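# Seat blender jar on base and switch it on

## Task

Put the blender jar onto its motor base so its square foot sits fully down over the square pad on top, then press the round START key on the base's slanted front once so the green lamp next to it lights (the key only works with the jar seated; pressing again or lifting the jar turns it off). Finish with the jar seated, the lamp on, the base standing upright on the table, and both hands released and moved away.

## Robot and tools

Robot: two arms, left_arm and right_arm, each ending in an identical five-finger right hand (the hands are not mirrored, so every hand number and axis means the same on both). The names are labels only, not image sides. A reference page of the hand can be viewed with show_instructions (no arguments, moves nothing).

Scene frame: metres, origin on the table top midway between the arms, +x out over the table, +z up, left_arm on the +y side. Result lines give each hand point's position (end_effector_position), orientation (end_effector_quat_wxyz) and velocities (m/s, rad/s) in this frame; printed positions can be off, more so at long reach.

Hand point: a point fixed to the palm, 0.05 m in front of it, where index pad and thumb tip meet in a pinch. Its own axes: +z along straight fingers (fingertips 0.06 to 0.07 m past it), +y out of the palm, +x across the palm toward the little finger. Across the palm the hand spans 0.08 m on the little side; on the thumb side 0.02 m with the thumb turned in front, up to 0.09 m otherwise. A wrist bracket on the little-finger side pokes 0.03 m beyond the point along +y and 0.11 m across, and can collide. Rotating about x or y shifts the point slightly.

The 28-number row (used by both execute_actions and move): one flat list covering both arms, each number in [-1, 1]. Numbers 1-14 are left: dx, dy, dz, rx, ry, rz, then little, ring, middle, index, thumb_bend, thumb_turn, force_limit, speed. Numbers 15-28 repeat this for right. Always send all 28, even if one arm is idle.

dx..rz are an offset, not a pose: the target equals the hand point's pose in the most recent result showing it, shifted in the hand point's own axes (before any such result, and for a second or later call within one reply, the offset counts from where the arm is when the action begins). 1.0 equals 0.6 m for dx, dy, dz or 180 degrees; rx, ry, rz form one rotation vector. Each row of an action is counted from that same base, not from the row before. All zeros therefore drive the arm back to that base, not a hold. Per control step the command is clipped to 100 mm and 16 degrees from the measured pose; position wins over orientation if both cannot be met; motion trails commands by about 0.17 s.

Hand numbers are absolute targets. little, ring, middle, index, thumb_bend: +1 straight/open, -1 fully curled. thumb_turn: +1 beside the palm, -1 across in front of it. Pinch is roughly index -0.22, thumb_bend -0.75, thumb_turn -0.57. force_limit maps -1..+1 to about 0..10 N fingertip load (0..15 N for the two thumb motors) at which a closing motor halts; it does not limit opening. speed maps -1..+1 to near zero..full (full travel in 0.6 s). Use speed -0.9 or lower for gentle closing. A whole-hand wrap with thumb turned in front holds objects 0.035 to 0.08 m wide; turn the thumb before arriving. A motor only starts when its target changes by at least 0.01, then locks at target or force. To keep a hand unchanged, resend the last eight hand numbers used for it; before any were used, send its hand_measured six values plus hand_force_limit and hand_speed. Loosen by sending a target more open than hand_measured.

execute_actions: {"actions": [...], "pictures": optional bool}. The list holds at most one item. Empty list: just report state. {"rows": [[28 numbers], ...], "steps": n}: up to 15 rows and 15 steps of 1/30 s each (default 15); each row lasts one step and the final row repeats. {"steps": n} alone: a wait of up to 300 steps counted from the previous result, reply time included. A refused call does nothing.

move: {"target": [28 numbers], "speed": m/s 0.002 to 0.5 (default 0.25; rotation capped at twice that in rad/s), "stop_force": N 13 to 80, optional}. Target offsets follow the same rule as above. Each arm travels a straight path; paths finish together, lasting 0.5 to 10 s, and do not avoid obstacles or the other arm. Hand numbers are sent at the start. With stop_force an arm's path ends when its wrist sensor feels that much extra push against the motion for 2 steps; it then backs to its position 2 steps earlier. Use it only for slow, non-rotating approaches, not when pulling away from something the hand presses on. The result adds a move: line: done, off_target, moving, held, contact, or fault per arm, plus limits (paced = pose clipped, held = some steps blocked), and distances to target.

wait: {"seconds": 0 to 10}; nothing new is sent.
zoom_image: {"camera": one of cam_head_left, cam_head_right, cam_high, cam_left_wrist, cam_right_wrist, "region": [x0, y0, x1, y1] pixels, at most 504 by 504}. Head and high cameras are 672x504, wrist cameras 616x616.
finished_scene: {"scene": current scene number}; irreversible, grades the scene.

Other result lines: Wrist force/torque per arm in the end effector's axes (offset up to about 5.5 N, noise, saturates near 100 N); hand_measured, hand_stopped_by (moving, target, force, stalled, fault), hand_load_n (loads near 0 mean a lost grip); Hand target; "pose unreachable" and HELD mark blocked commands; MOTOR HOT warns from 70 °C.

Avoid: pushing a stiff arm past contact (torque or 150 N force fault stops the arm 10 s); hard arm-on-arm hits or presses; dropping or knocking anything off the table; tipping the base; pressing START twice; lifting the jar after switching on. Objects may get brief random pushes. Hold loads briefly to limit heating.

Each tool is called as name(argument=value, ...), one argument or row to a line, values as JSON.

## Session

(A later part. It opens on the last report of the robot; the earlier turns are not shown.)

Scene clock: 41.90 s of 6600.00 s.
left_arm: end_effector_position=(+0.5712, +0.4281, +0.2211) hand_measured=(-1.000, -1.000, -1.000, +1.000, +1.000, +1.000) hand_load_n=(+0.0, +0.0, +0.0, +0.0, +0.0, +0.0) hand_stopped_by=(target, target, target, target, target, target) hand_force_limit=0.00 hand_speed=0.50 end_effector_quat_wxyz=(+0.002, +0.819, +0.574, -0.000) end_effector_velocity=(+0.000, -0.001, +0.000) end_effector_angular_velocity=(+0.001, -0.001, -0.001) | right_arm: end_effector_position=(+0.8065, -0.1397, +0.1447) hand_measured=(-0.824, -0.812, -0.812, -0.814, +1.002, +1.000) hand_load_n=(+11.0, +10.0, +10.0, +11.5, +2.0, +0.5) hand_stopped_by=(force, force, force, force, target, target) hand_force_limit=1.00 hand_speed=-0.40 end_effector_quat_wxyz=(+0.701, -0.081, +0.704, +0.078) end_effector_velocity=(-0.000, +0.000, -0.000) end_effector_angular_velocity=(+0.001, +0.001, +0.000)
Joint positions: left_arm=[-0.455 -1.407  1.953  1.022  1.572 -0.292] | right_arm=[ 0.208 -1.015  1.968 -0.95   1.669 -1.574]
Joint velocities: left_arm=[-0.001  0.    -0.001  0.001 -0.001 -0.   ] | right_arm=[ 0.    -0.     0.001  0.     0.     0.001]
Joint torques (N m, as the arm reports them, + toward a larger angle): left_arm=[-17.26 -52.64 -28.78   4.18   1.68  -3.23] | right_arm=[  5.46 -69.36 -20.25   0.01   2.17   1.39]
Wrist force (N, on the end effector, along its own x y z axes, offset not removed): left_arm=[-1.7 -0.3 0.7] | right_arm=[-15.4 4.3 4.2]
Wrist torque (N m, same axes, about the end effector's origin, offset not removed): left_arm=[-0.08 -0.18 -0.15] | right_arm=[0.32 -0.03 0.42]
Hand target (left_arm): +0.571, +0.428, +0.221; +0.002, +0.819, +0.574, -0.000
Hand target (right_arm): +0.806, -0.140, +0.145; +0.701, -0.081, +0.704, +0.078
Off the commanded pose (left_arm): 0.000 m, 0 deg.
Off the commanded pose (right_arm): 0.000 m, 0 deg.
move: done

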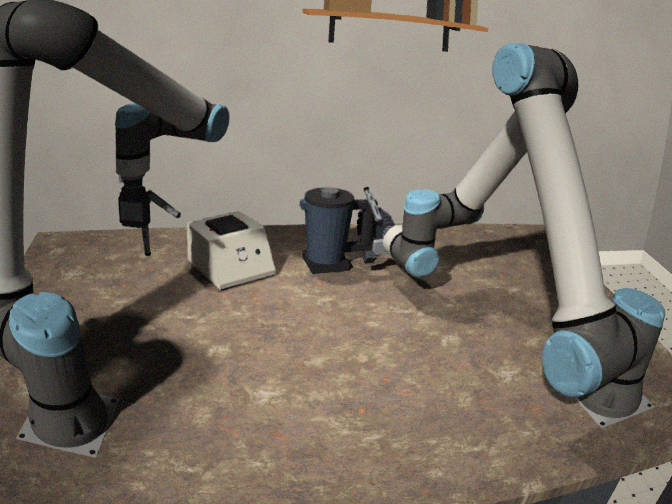

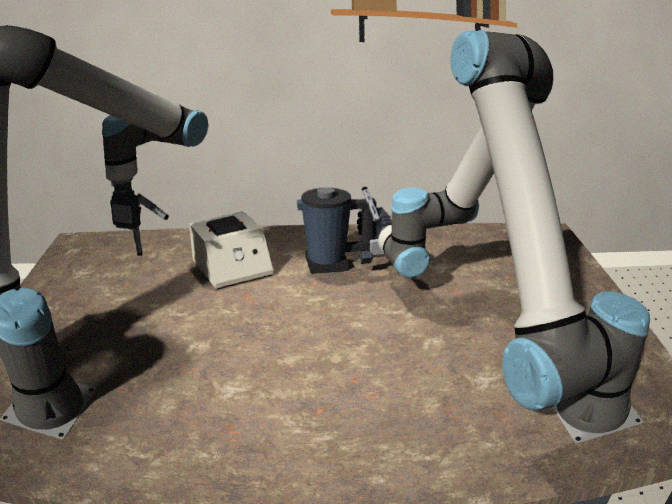

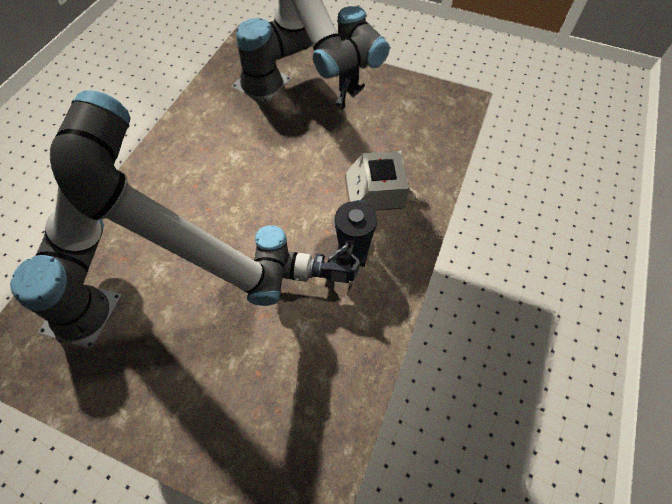

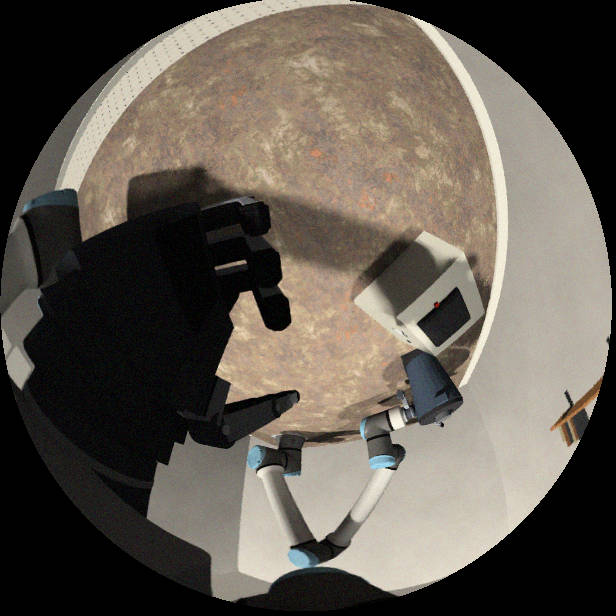

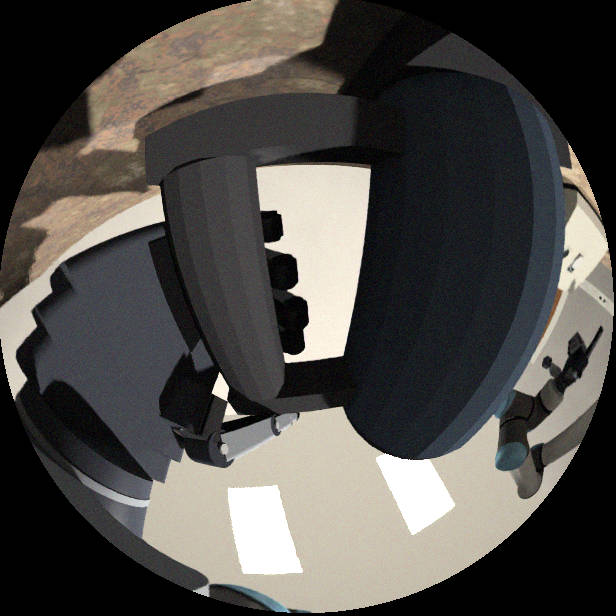

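move(
  target=[0,0,0,0,0,0,-1,-1,-1,1,1,1,0,0.5, -0.285,0,0,0,0,0,-1,-1,-1,-1,1,1,1,-0.4],
  speed=0.15,
)

move(
  target=[0,0,0,0,0,0,-1,-1,-1,1,1,1,0,0.5, 0.01,0.498,0.155,-0.094,0,0,-1,-1,-1,-1,1,1,1,-0.4],
  speed=0.2,
)

zoom_image(
  camera="cam_left_wrist",
  region=[370, 240, 520, 390],
)

zoom_image(
  camera="cam_head_left",
  region=[180, 180, 280, 260],
)

zoom_image(
  camera="cam_head_right",
  region=[180, 180, 280, 260],
)

zoom_image(
  camera="cam_high",
  region=[330, 110, 440, 220],
)

Scene clock: 49.23 s of 6600.00 s.
left_arm: end_effector_position=(+0.5712, +0.4281, +0.2211) hand_measured=(-1.000, -1.000, -1.000, +1.000, +1.000, +1.000) hand_load_n=(+0.0, +0.0, +0.0, +0.0, +0.0, +0.0) hand_stopped_by=(target, target, target, target, target, target) hand_force_limit=0.00 hand_speed=0.50 end_effector_quat_wxyz=(+0.002, +0.819, +0.574, -0.000) end_effector_velocity=(-0.001, +0.000, -0.000) end_effector_angular_velocity=(+0.001, +0.001, -0.000) | right_arm: end_effector_position=(+0.8066, -0.1391, +0.3152) hand_measured=(-0.826, -0.812, -0.812, -0.814, +1.002, +1.000) hand_load_n=(+5.0, +6.0, +8.0, +11.5, +1.0, +0.0) hand_stopped_by=(force, force, force, force, target, target) hand_force_limit=1.00 hand_speed=-0.40 end_effector_quat_wxyz=(+0.701, -0.081, +0.704, +0.078) end_effector_velocity=(+0.000, -0.001, +0.001) end_effector_angular_velocity=(-0.000, +0.003, -0.001)
Joint positions: left_arm=[-0.455 -1.407  1.953  1.022  1.572 -0.292] | right_arm=[ 0.208 -1.23   1.895 -0.661  1.67  -1.574]
Joint velocities: left_arm=[-0.001 -0.     0.     0.001  0.    -0.   ] | right_arm=[-0.001 -0.003 -0.001  0.007  0.     0.001]
Joint torques (N m, as the arm reports them, + toward a larger angle): left_arm=[-15.59 -45.68 -29.83   2.91   2.5   -2.51] | right_arm=[  3.61 -87.1  -49.15  -2.62   2.45  -0.46]
Wrist force (N, on the end effector, along its own x y z axes, offset not removed): left_arm=[-1.9 1.8 -0.6] | right_arm=[10.6 4.8 6.5]
Wrist torque (N m, same axes, about the end effector's origin, offset not removed): left_arm=[0.29 -0.07 -0.11] | right_arm=[0.46 -0.66 -0.81]
Hand target (left_arm): +0.571, +0.428, +0.221; +0.002, +0.819, +0.574, -0.000
Hand target (right_arm): +0.807, -0.139, +0.316; +0.701, -0.081, +0.704, +0.078
Off the commanded pose (left_arm): 0.000 m, 0 deg.
Off the commanded pose (right_arm): 0.001 m, 0 deg.
After step 90, 2.60 s passed at rest.
move: done

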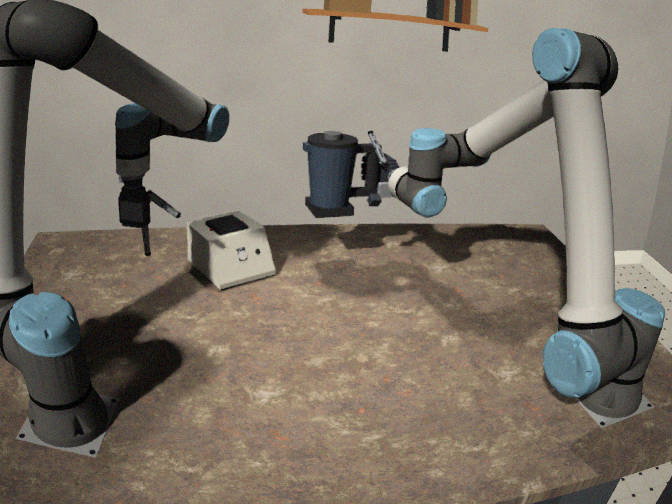

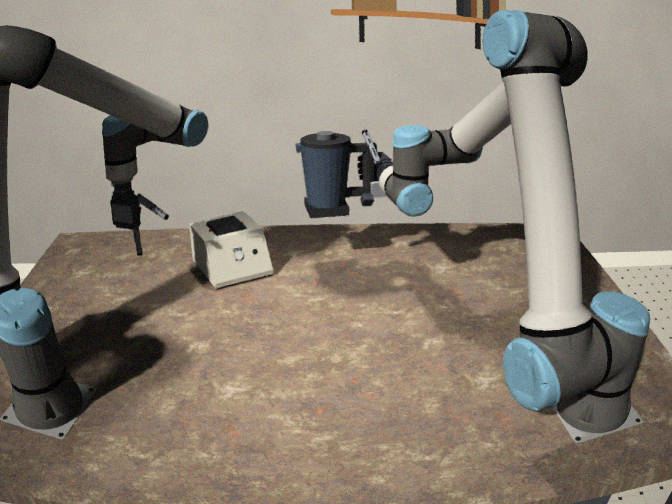

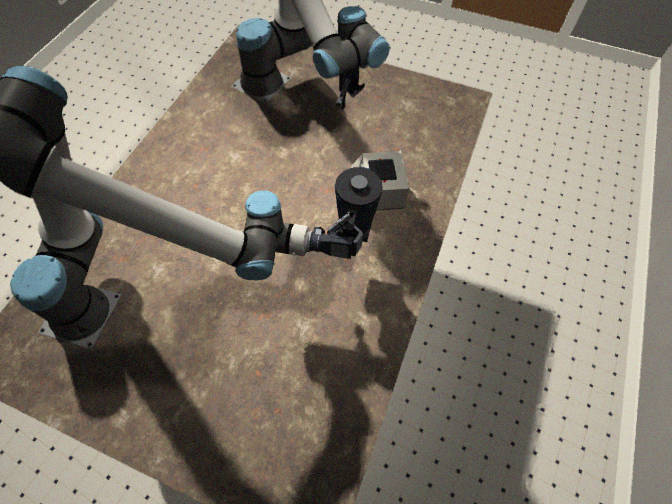

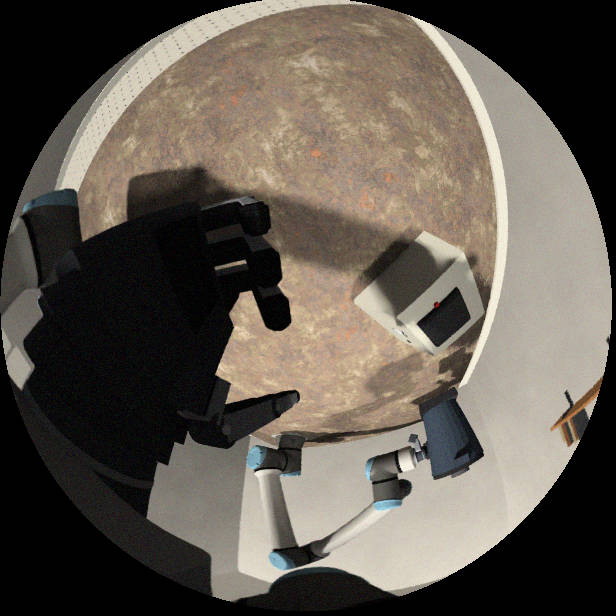

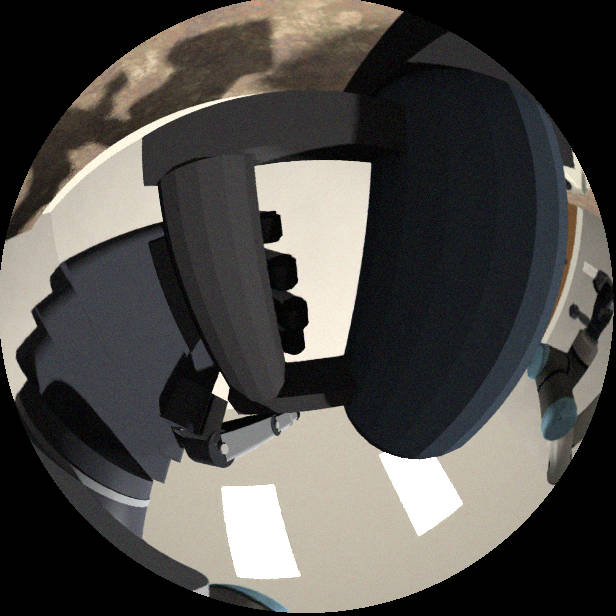

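Scene clock: 51.47 s of 6600.00 s.
left_arm: end_effector_position=(+0.5712, +0.4281, +0.2211) hand_measured=(-1.000, -1.000, -1.000, +1.000, +1.000, +1.000) hand_load_n=(+0.0, +0.0, +0.0, +0.0, +0.0, +0.0) hand_stopped_by=(target, target, target, target, target, target) hand_force_limit=0.00 hand_speed=0.50 end_effector_quat_wxyz=(+0.002, +0.819, +0.574, -0.000) end_effector_velocity=(+0.000, +0.000, -0.000) end_effector_angular_velocity=(+0.002, +0.000, -0.000) | right_arm: end_effector_position=(+0.8302, +0.1726, +0.3080) hand_measured=(-0.826, -0.812, -0.812, -0.814, +1.002, +1.000) hand_load_n=(+5.0, +6.0, +8.0, +11.5, +1.0, +0.0) hand_stopped_by=(force, force, force, force, target, target) hand_force_limit=1.00 hand_speed=-0.40 end_effector_quat_wxyz=(+0.682, -0.184, +0.685, +0.181) end_effector_velocity=(+0.002, +0.002, -0.000) end_effector_angular_velocity=(-0.001, +0.001, +0.001)
Joint positions: left_arm=[-0.455 -1.407  1.953  1.022  1.572 -0.292] | right_arm=[ 0.459 -0.93   1.428 -0.494  1.626 -1.573]
Joint velocities: left_arm=[ 0.     0.001 -0.001  0.001 -0.001  0.   ] | right_arm=[ 0.001  0.004 -0.007  0.004 -0.001 -0.   ]
Joint torques (N m, as the arm reports them, + toward a larger angle): left_arm=[-15.03 -43.71 -30.76   2.97   2.23  -2.67] | right_arm=[  6.24 -99.25 -53.35  -2.42  -2.12   3.81]
Wrist force (N, on the end effector, along its own x y z axes, offset not removed): left_arm=[-1.2 3.2 2.2] | right_arm=[4.0 1.2 2.8]
Wrist torque (N m, same axes, about the end effector's origin, offset not removed): left_arm=[0.37 -0.28 0.01] | right_arm=[0.16 0.61 -1.05]
Hand target (left_arm): +0.571, +0.428, +0.221; +0.002, +0.819, +0.574, -0.000
Hand target (right_arm): +0.830, +0.173, +0.308; +0.682, -0.184, +0.685, +0.181
Off the commanded pose (left_arm): 0.000 m, 0 deg.
Off the commanded pose (right_arm): 0.000 m, 0 deg.
move: done

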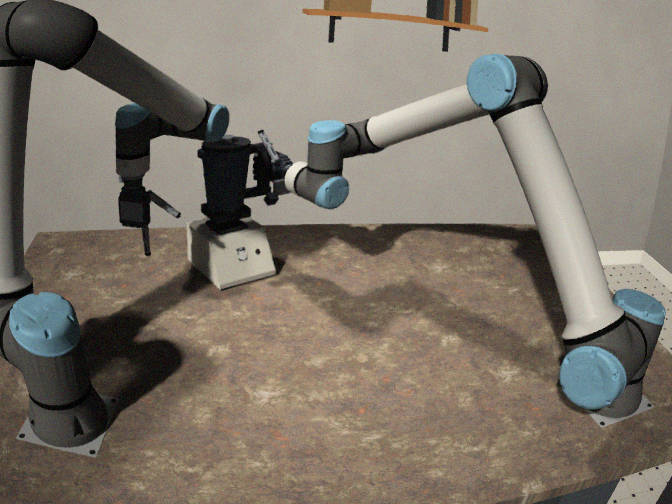

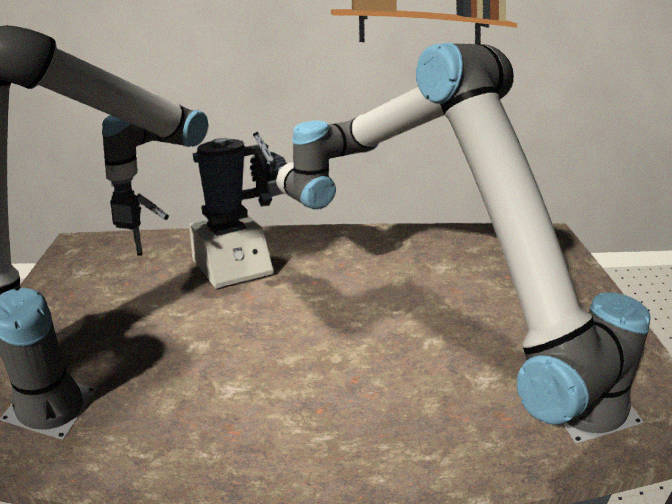

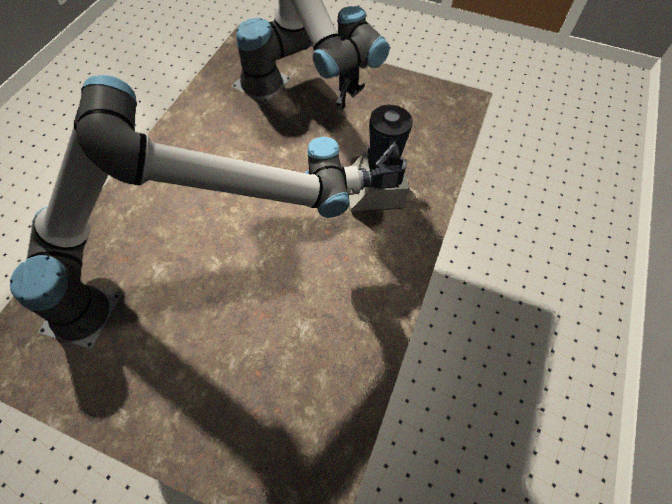

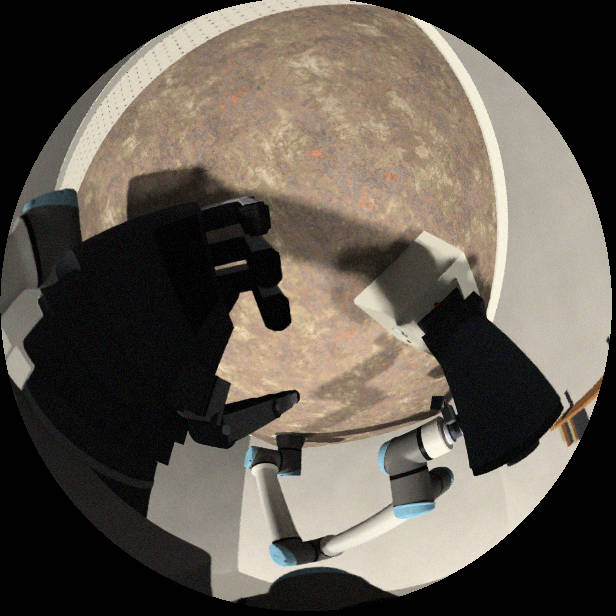

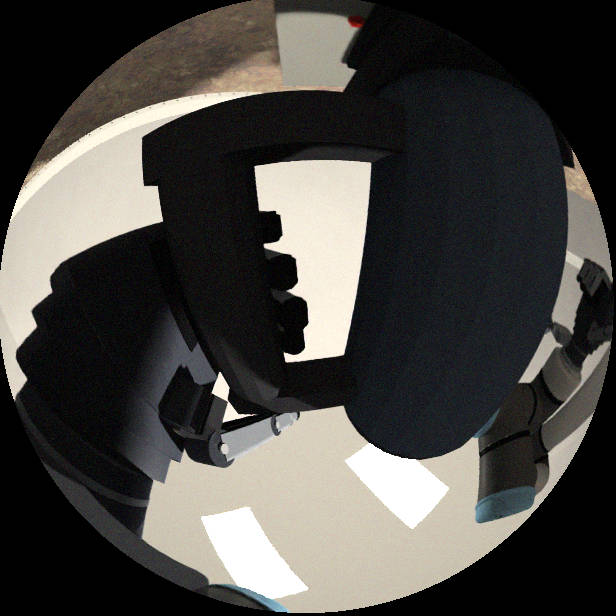

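Region (370, 240, 520, 390) of cam_left_wrist's 616x616 image, scaled by 3.360, with more detail than that image has.

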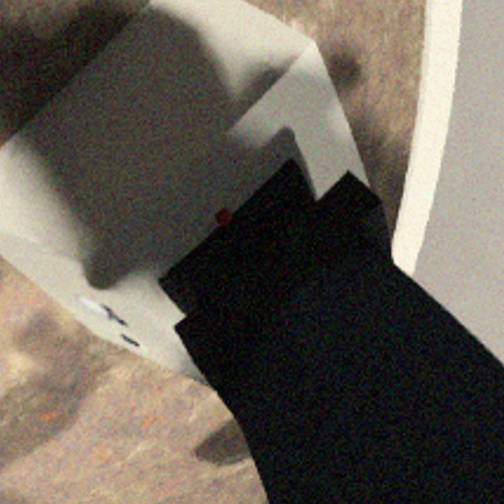

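Region (180, 180, 280, 260) of cam_head_left's 672x504 image, scaled by 5.040, with more detail than that image has; it fills the top 403 rows of this view, and the rest is white.

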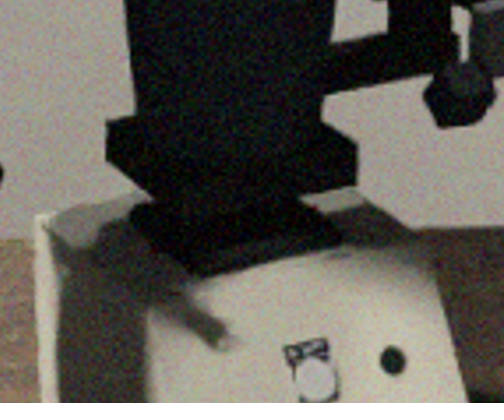

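Region (180, 180, 280, 260) of cam_head_right's 672x504 image, scaled by 5.040, with more detail than that image has; it fills the top 403 rows of this view, and the rest is white.

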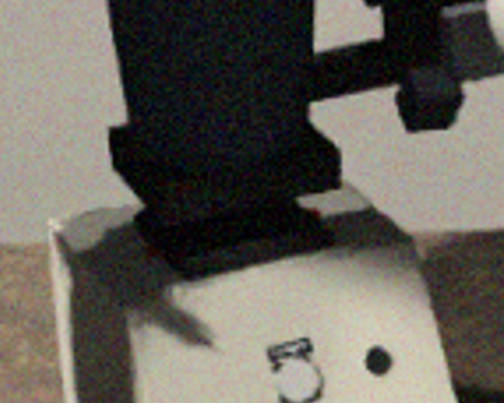

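Region (330, 110, 440, 220) of cam_high's 672x504 image, scaled by 4.582, with more detail than that image has.

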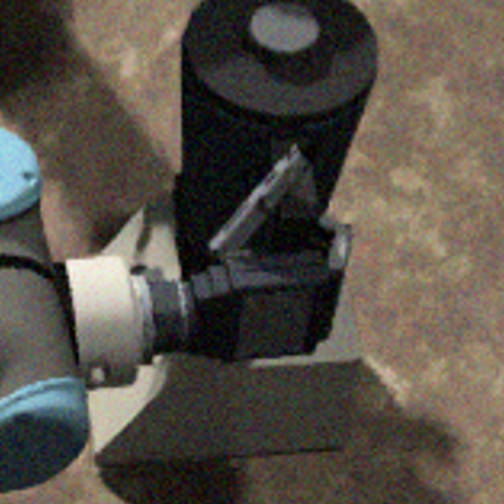

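move(
  target=[0,0,0,0,0,0,-1,-1,-1,1,1,1,0,0.5, 0.028,-0.001,-0.002,0,0,0,-1,-1,-1,-1,1,1,1,-0.4],
  speed=0.04,
)

zoom_image(
  camera="cam_left_wrist",
  region=[395, 260, 495, 360],
)

zoom_image(
  camera="cam_head_left",
  region=[185, 195, 265, 245],
)

zoom_image(
  camera="cam_head_right",
  region=[185, 195, 265, 245],
)

zoom_image(
  camera="cam_right_wrist",
  region=[250, 0, 450, 110],
)

Scene clock: 58.23 s of 6600.00 s.
left_arm: end_effector_position=(+0.5712, +0.4281, +0.2211) hand_measured=(-1.000, -1.000, -1.000, +1.000, +1.000, +1.000) hand_load_n=(+0.0, +0.0, +0.0, +0.0, +0.0, +0.0) hand_stopped_by=(target, target, target, target, target, target) hand_force_limit=0.00 hand_speed=0.50 end_effector_quat_wxyz=(+0.002, +0.819, +0.574, -0.000) end_effector_velocity=(+0.001, -0.000, +0.000) end_effector_angular_velocity=(-0.001, -0.002, -0.000) | right_arm: end_effector_position=(+0.8294, +0.1714, +0.2915) hand_measured=(-0.826, -0.812, -0.812, -0.814, +1.002, +1.000) hand_load_n=(+5.0, +6.0, +8.0, +11.5, +1.0, +0.0) hand_stopped_by=(force, force, force, force, target, target) hand_force_limit=1.00 hand_speed=-0.40 end_effector_quat_wxyz=(+0.682, -0.184, +0.685, +0.181) end_effector_velocity=(+0.000, -0.000, -0.004) end_effector_angular_velocity=(-0.001, +0.002, -0.000)
Joint positions: left_arm=[-0.455 -1.407  1.953  1.022  1.572 -0.292] | right_arm=[ 0.459 -0.918  1.441 -0.518  1.625 -1.573]
Joint velocities: left_arm=[-0.    -0.    -0.001 -0.001 -0.001  0.   ] | right_arm=[-0.001  0.003  0.002 -0.003 -0.001  0.   ]
Joint torques (N m, as the arm reports them, + toward a larger angle): left_arm=[-16.71 -44.59 -31.49   3.33   1.93  -2.77] | right_arm=[ -14.66 -100.34  -38.01   -7.23   -2.07    3.34]
Wrist force (N, on the end effector, along its own x y z axes, offset not removed): left_arm=[-3.2 1.1 0.6] | right_arm=[7.6 0.9 -0.9]
Wrist torque (N m, same axes, about the end effector's origin, offset not removed): left_arm=[0.16 0.13 -0.18] | right_arm=[0.14 0.15 -0.86]
Hand target (left_arm): +0.571, +0.428, +0.221; +0.002, +0.819, +0.574, -0.000
Hand target (right_arm): +0.829, +0.171, +0.291; +0.682, -0.184, +0.685, +0.181
Off the commanded pose (left_arm): 0.000 m, 0 deg.
Off the commanded pose (right_arm): 0.000 m, 0 deg.
After step 90, 2.90 s passed at rest.
move: done

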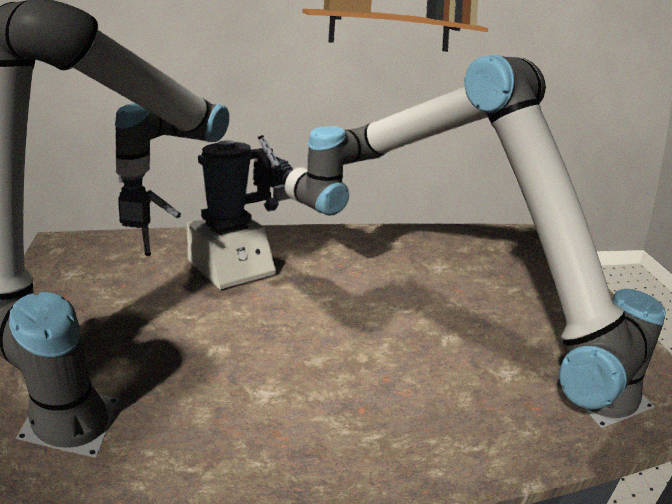

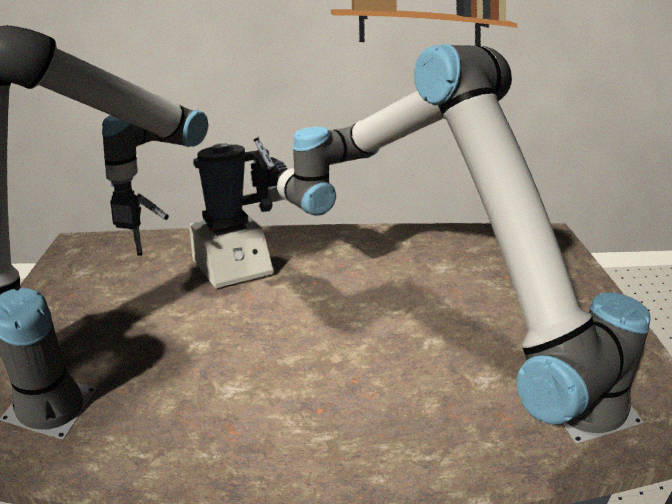

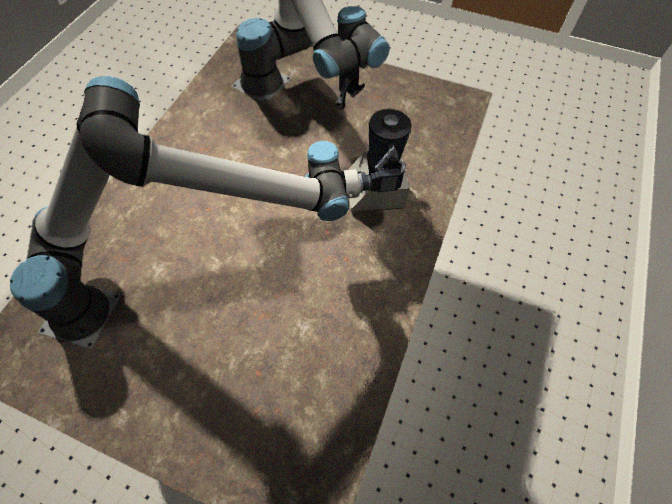

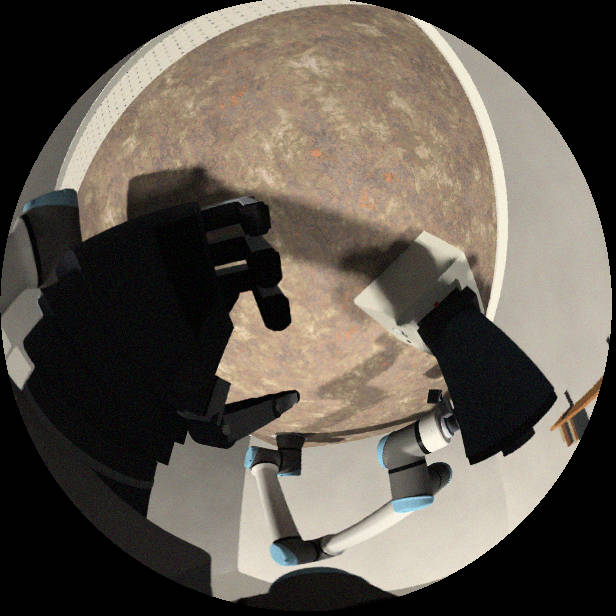

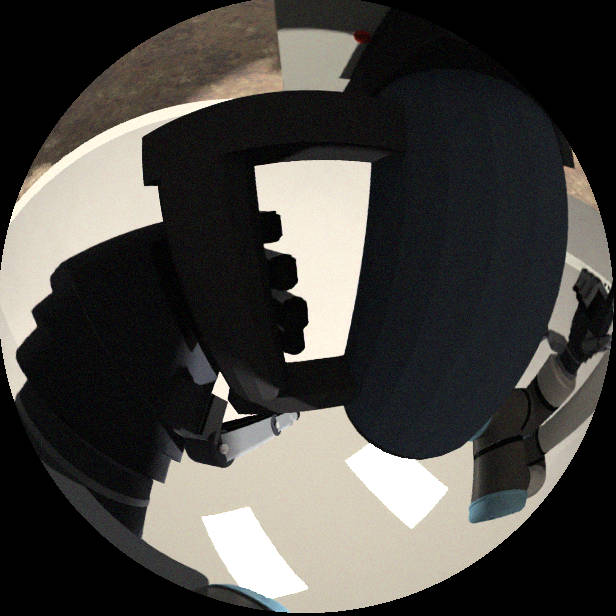

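Region (395, 260, 495, 360) of cam_left_wrist's 616x616 image, scaled by 5.040, with more detail than that image has.

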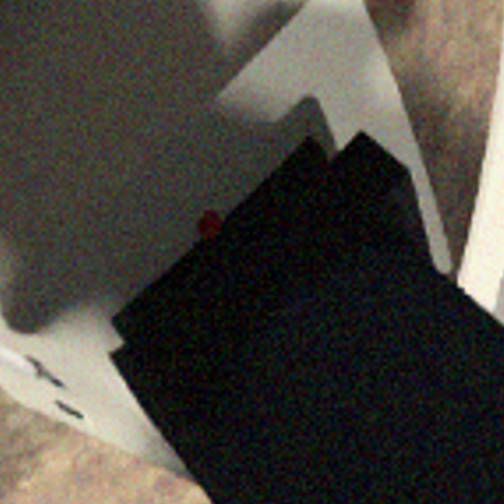

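Region (185, 195, 265, 245) of cam_head_left's 672x504 image, scaled by 6.300, with more detail than that image has; it fills the top 315 rows of this view, and the rest is white.

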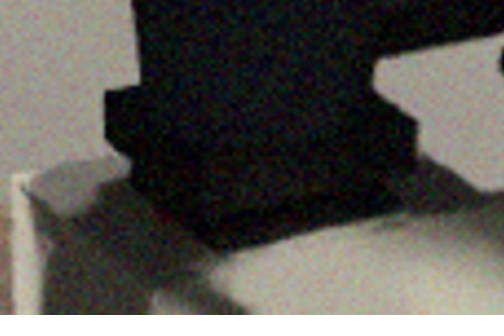

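Region (185, 195, 265, 245) of cam_head_right's 672x504 image, scaled by 6.300, with more detail than that image has; it fills the top 315 rows of this view, and the rest is white.

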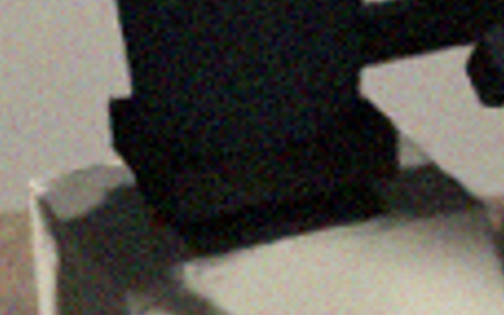

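Region (250, 0, 450, 110) of cam_right_wrist's 616x616 image, scaled by 2.520, with more detail than that image has; it fills the top 277 rows of this view, and the rest is white.

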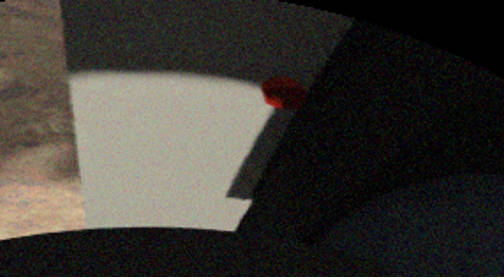

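move(
  target=[0,0,0,0,0,0,-1,-1,-1,1,1,1,0,0.5, 0.004,-0.001,-0.004,0,0,0,-1,-1,-1,-1,1,1,1,-0.4],
  speed=0.02,
)

move(
  target=[0,0,0,0,0,0,-1,-1,-1,1,1,1,0,0.5, 0.042,0,0,0,0,0,-1,-1,-1,-1,1,1,1,-0.4],
  speed=0.01,
  stop_force=15,
)

zoom_image(
  camera="cam_left_wrist",
  region=[395, 260, 495, 360],
)

zoom_image(
  camera="cam_head_left",
  region=[180, 195, 290, 295],
)

Scene clock: 64.60 s of 6600.00 s.
left_arm: end_effector_position=(+0.5712, +0.4281, +0.2211) hand_measured=(-1.000, -1.000, -1.000, +1.000, +1.000, +1.000) hand_load_n=(+0.0, +0.0, +0.0, +0.0, +0.0, +0.0) hand_stopped_by=(target, target, target, target, target, target) hand_force_limit=0.00 hand_speed=0.50 end_effector_quat_wxyz=(+0.002, +0.819, +0.574, -0.000) end_effector_velocity=(+0.000, -0.000, +0.001) end_effector_angular_velocity=(-0.000, -0.002, -0.001) | right_arm: end_effector_position=(+0.8278, +0.1698, +0.2893) hand_measured=(-0.826, -0.812, -0.812, -0.814, +1.002, +1.000) hand_load_n=(+5.0, +6.0, +8.0, +11.5, +1.0, +0.0) hand_stopped_by=(force, force, force, force, target, target) hand_force_limit=1.00 hand_speed=-0.40 end_effector_quat_wxyz=(+0.682, -0.184, +0.685, +0.181) end_effector_velocity=(-0.001, -0.001, -0.000) end_effector_angular_velocity=(-0.000, -0.001, -0.000)
Joint positions: left_arm=[-0.455 -1.407  1.953  1.022  1.572 -0.292] | right_arm=[ 0.458 -0.92   1.448 -0.524  1.624 -1.573]
Joint velocities: left_arm=[-0.001 -0.001 -0.001 -0.    -0.001 -0.   ] | right_arm=[-0.    -0.002  0.004 -0.003 -0.    -0.001]
Joint torques (N m, as the arm reports them, + toward a larger angle): left_arm=[-17.56 -44.31 -31.27   2.58   2.12  -2.43] | right_arm=[ -13.22 -122.8   -38.53   -6.59   -2.12    1.65]
Wrist force (N, on the end effector, along its own x y z axes, offset not removed): left_arm=[-3.2 0.8 -1.3] | right_arm=[3.1 5.7 -1.1]
Wrist torque (N m, same axes, about the end effector's origin, offset not removed): left_arm=[0.18 0.05 -0.15] | right_arm=[0.85 0.86 -1.12]
Hand target (left_arm): +0.571, +0.428, +0.221; +0.002, +0.819, +0.574, -0.000
Hand target (right_arm): +0.828, +0.170, +0.289; +0.682, -0.184, +0.685, +0.181
Off the commanded pose (left_arm): 0.000 m, 0 deg.
Off the commanded pose (right_arm): 0.000 m, 0 deg.
After step 90, 2.67 s passed at rest.
move: done

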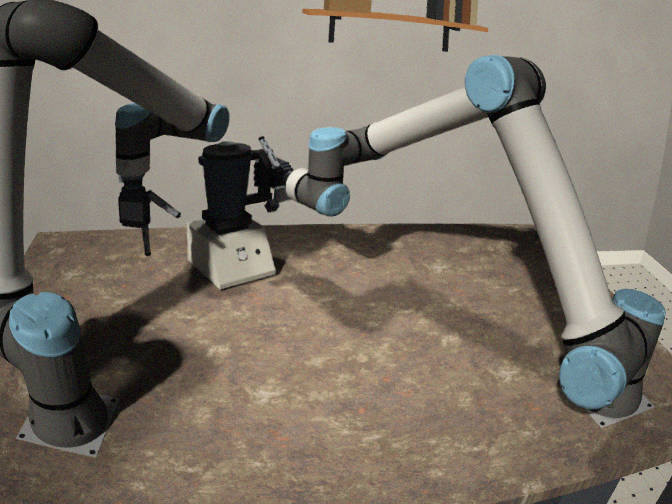

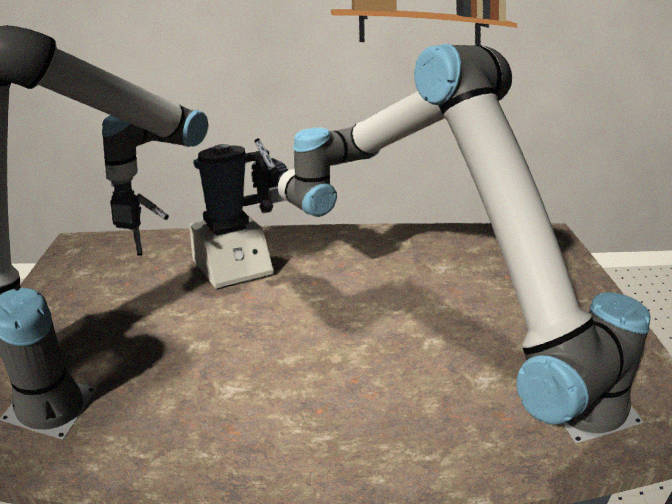

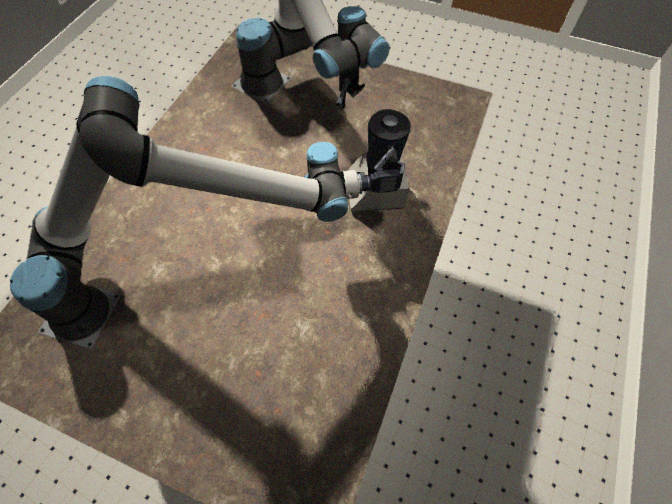

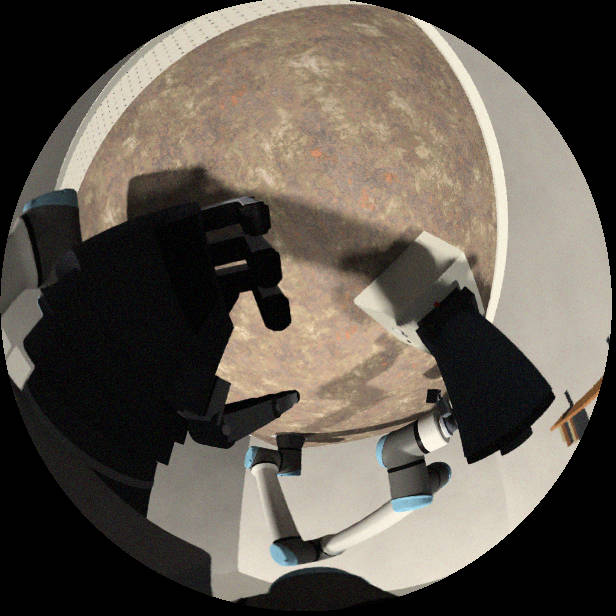

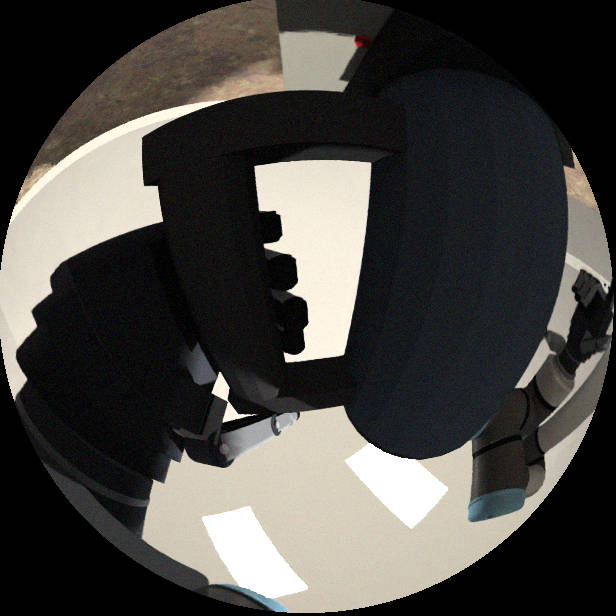

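Scene clock: 66.70 s of 6600.00 s.
left_arm: end_effector_position=(+0.5712, +0.4281, +0.2211) hand_measured=(-1.000, -1.000, -1.000, +1.000, +1.000, +1.000) hand_load_n=(+0.0, +0.0, +0.0, +0.0, +0.0, +0.0) hand_stopped_by=(target, target, target, target, target, target) hand_force_limit=0.00 hand_speed=0.50 end_effector_quat_wxyz=(+0.002, +0.819, +0.574, -0.000) end_effector_velocity=(-0.000, +0.000, -0.001) end_effector_angular_velocity=(+0.001, +0.001, -0.000) | right_arm: end_effector_position=(+0.8278, +0.1696, +0.2721) hand_measured=(-0.826, -0.812, -0.812, -0.814, +1.002, +1.000) hand_load_n=(+5.5, +6.5, +8.5, +11.5, +1.5, +0.0) hand_stopped_by=(force, force, force, force, target, target) hand_force_limit=1.00 hand_speed=-0.40 end_effector_quat_wxyz=(+0.682, -0.184, +0.685, +0.181) end_effector_velocity=(-0.001, -0.000, +0.002) end_effector_angular_velocity=(-0.002, +0.003, +0.000)
Joint positions: left_arm=[-0.455 -1.407  1.953  1.022  1.572 -0.292] | right_arm=[ 0.458 -0.905  1.458 -0.548  1.624 -1.573]
Joint velocities: left_arm=[-0.     0.001  0.001 -0.    -0.     0.   ] | right_arm=[ 0.    -0.003 -0.     0.007  0.     0.   ]
Joint torques (N m, as the arm reports them, + toward a larger angle): left_arm=[-14.51 -46.66 -31.36   2.66   2.07  -2.56] | right_arm=[   0.68 -111.47  -40.53    1.73   -3.82    1.67]
Wrist force (N, on the end effector, along its own x y z axes, offset not removed): left_arm=[-1.0 2.9 -2.5] | right_arm=[-2.6 -8.6 13.4]
Wrist torque (N m, same axes, about the end effector's origin, offset not removed): left_arm=[0.62 -0.13 0.04] | right_arm=[-0.40 -0.88 -1.82]
Hand target (left_arm): +0.571, +0.428, +0.221; +0.002, +0.819, +0.574, -0.000
Hand target (right_arm): +0.828, +0.170, +0.273; +0.682, -0.184, +0.685, +0.181
Off the commanded pose (left_arm): 0.000 m, 0 deg.
Off the commanded pose (right_arm): 0.008 m, 0 deg.
move: contact (right_arm)

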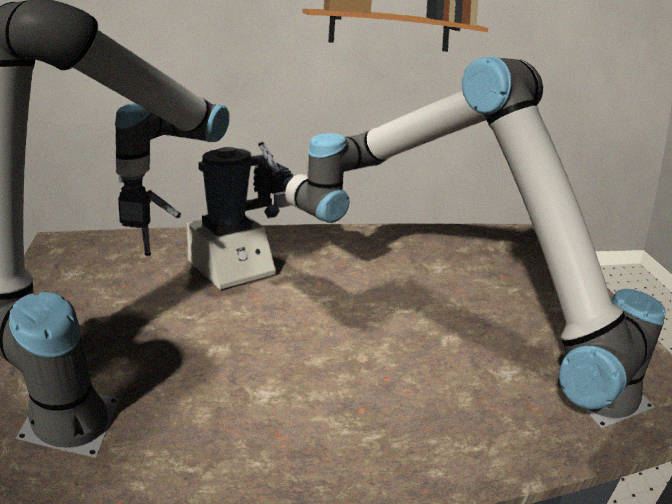

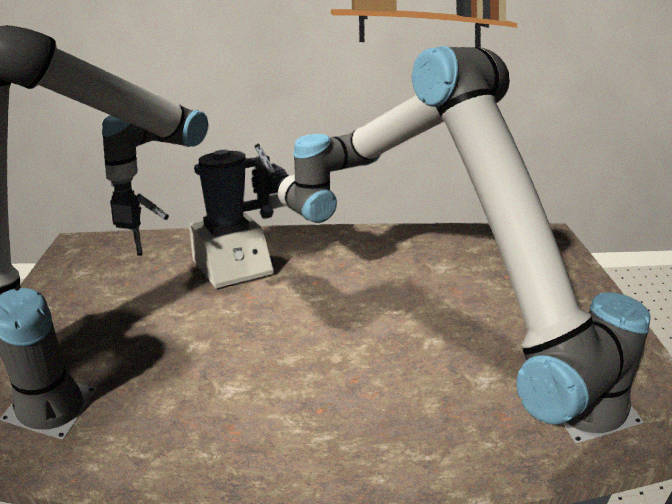

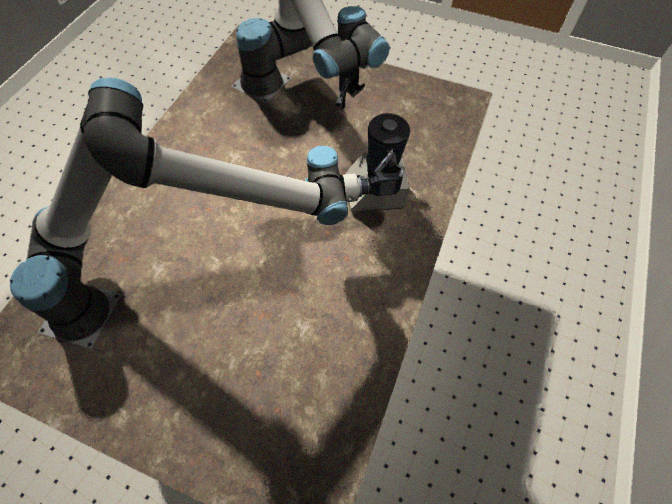

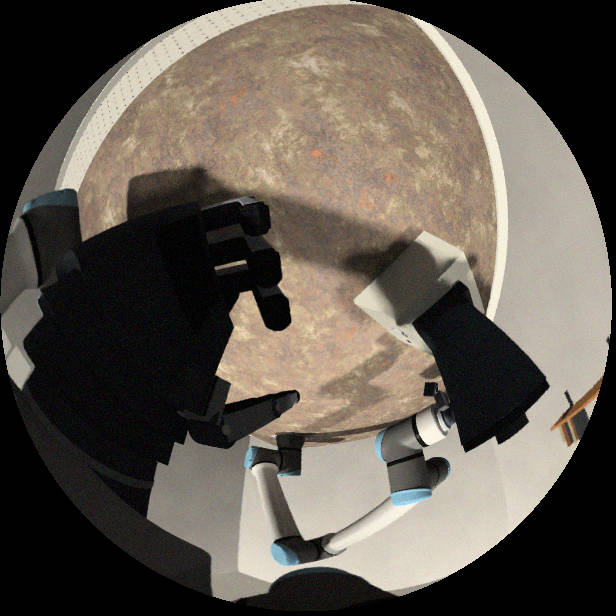

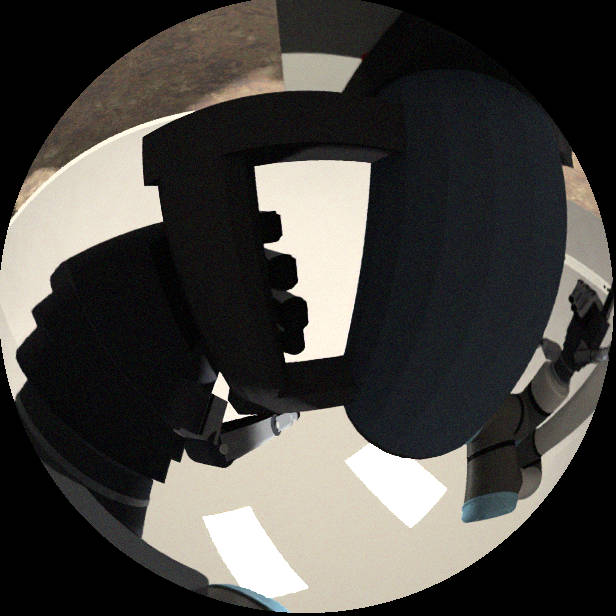

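Region (395, 260, 495, 360) of cam_left_wrist's 616x616 image, scaled by 5.040, with more detail than that image has.

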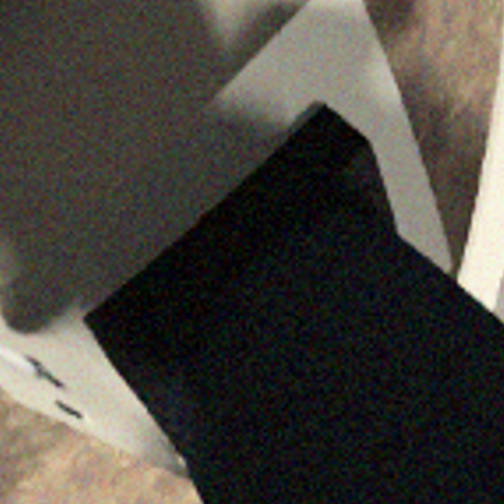

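Region (180, 195, 290, 295) of cam_head_left's 672x504 image, scaled by 4.582, with more detail than that image has; it fills the top 458 rows of this view, and the rest is white.

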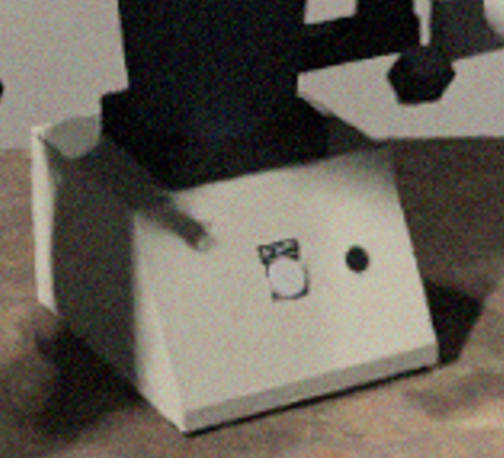

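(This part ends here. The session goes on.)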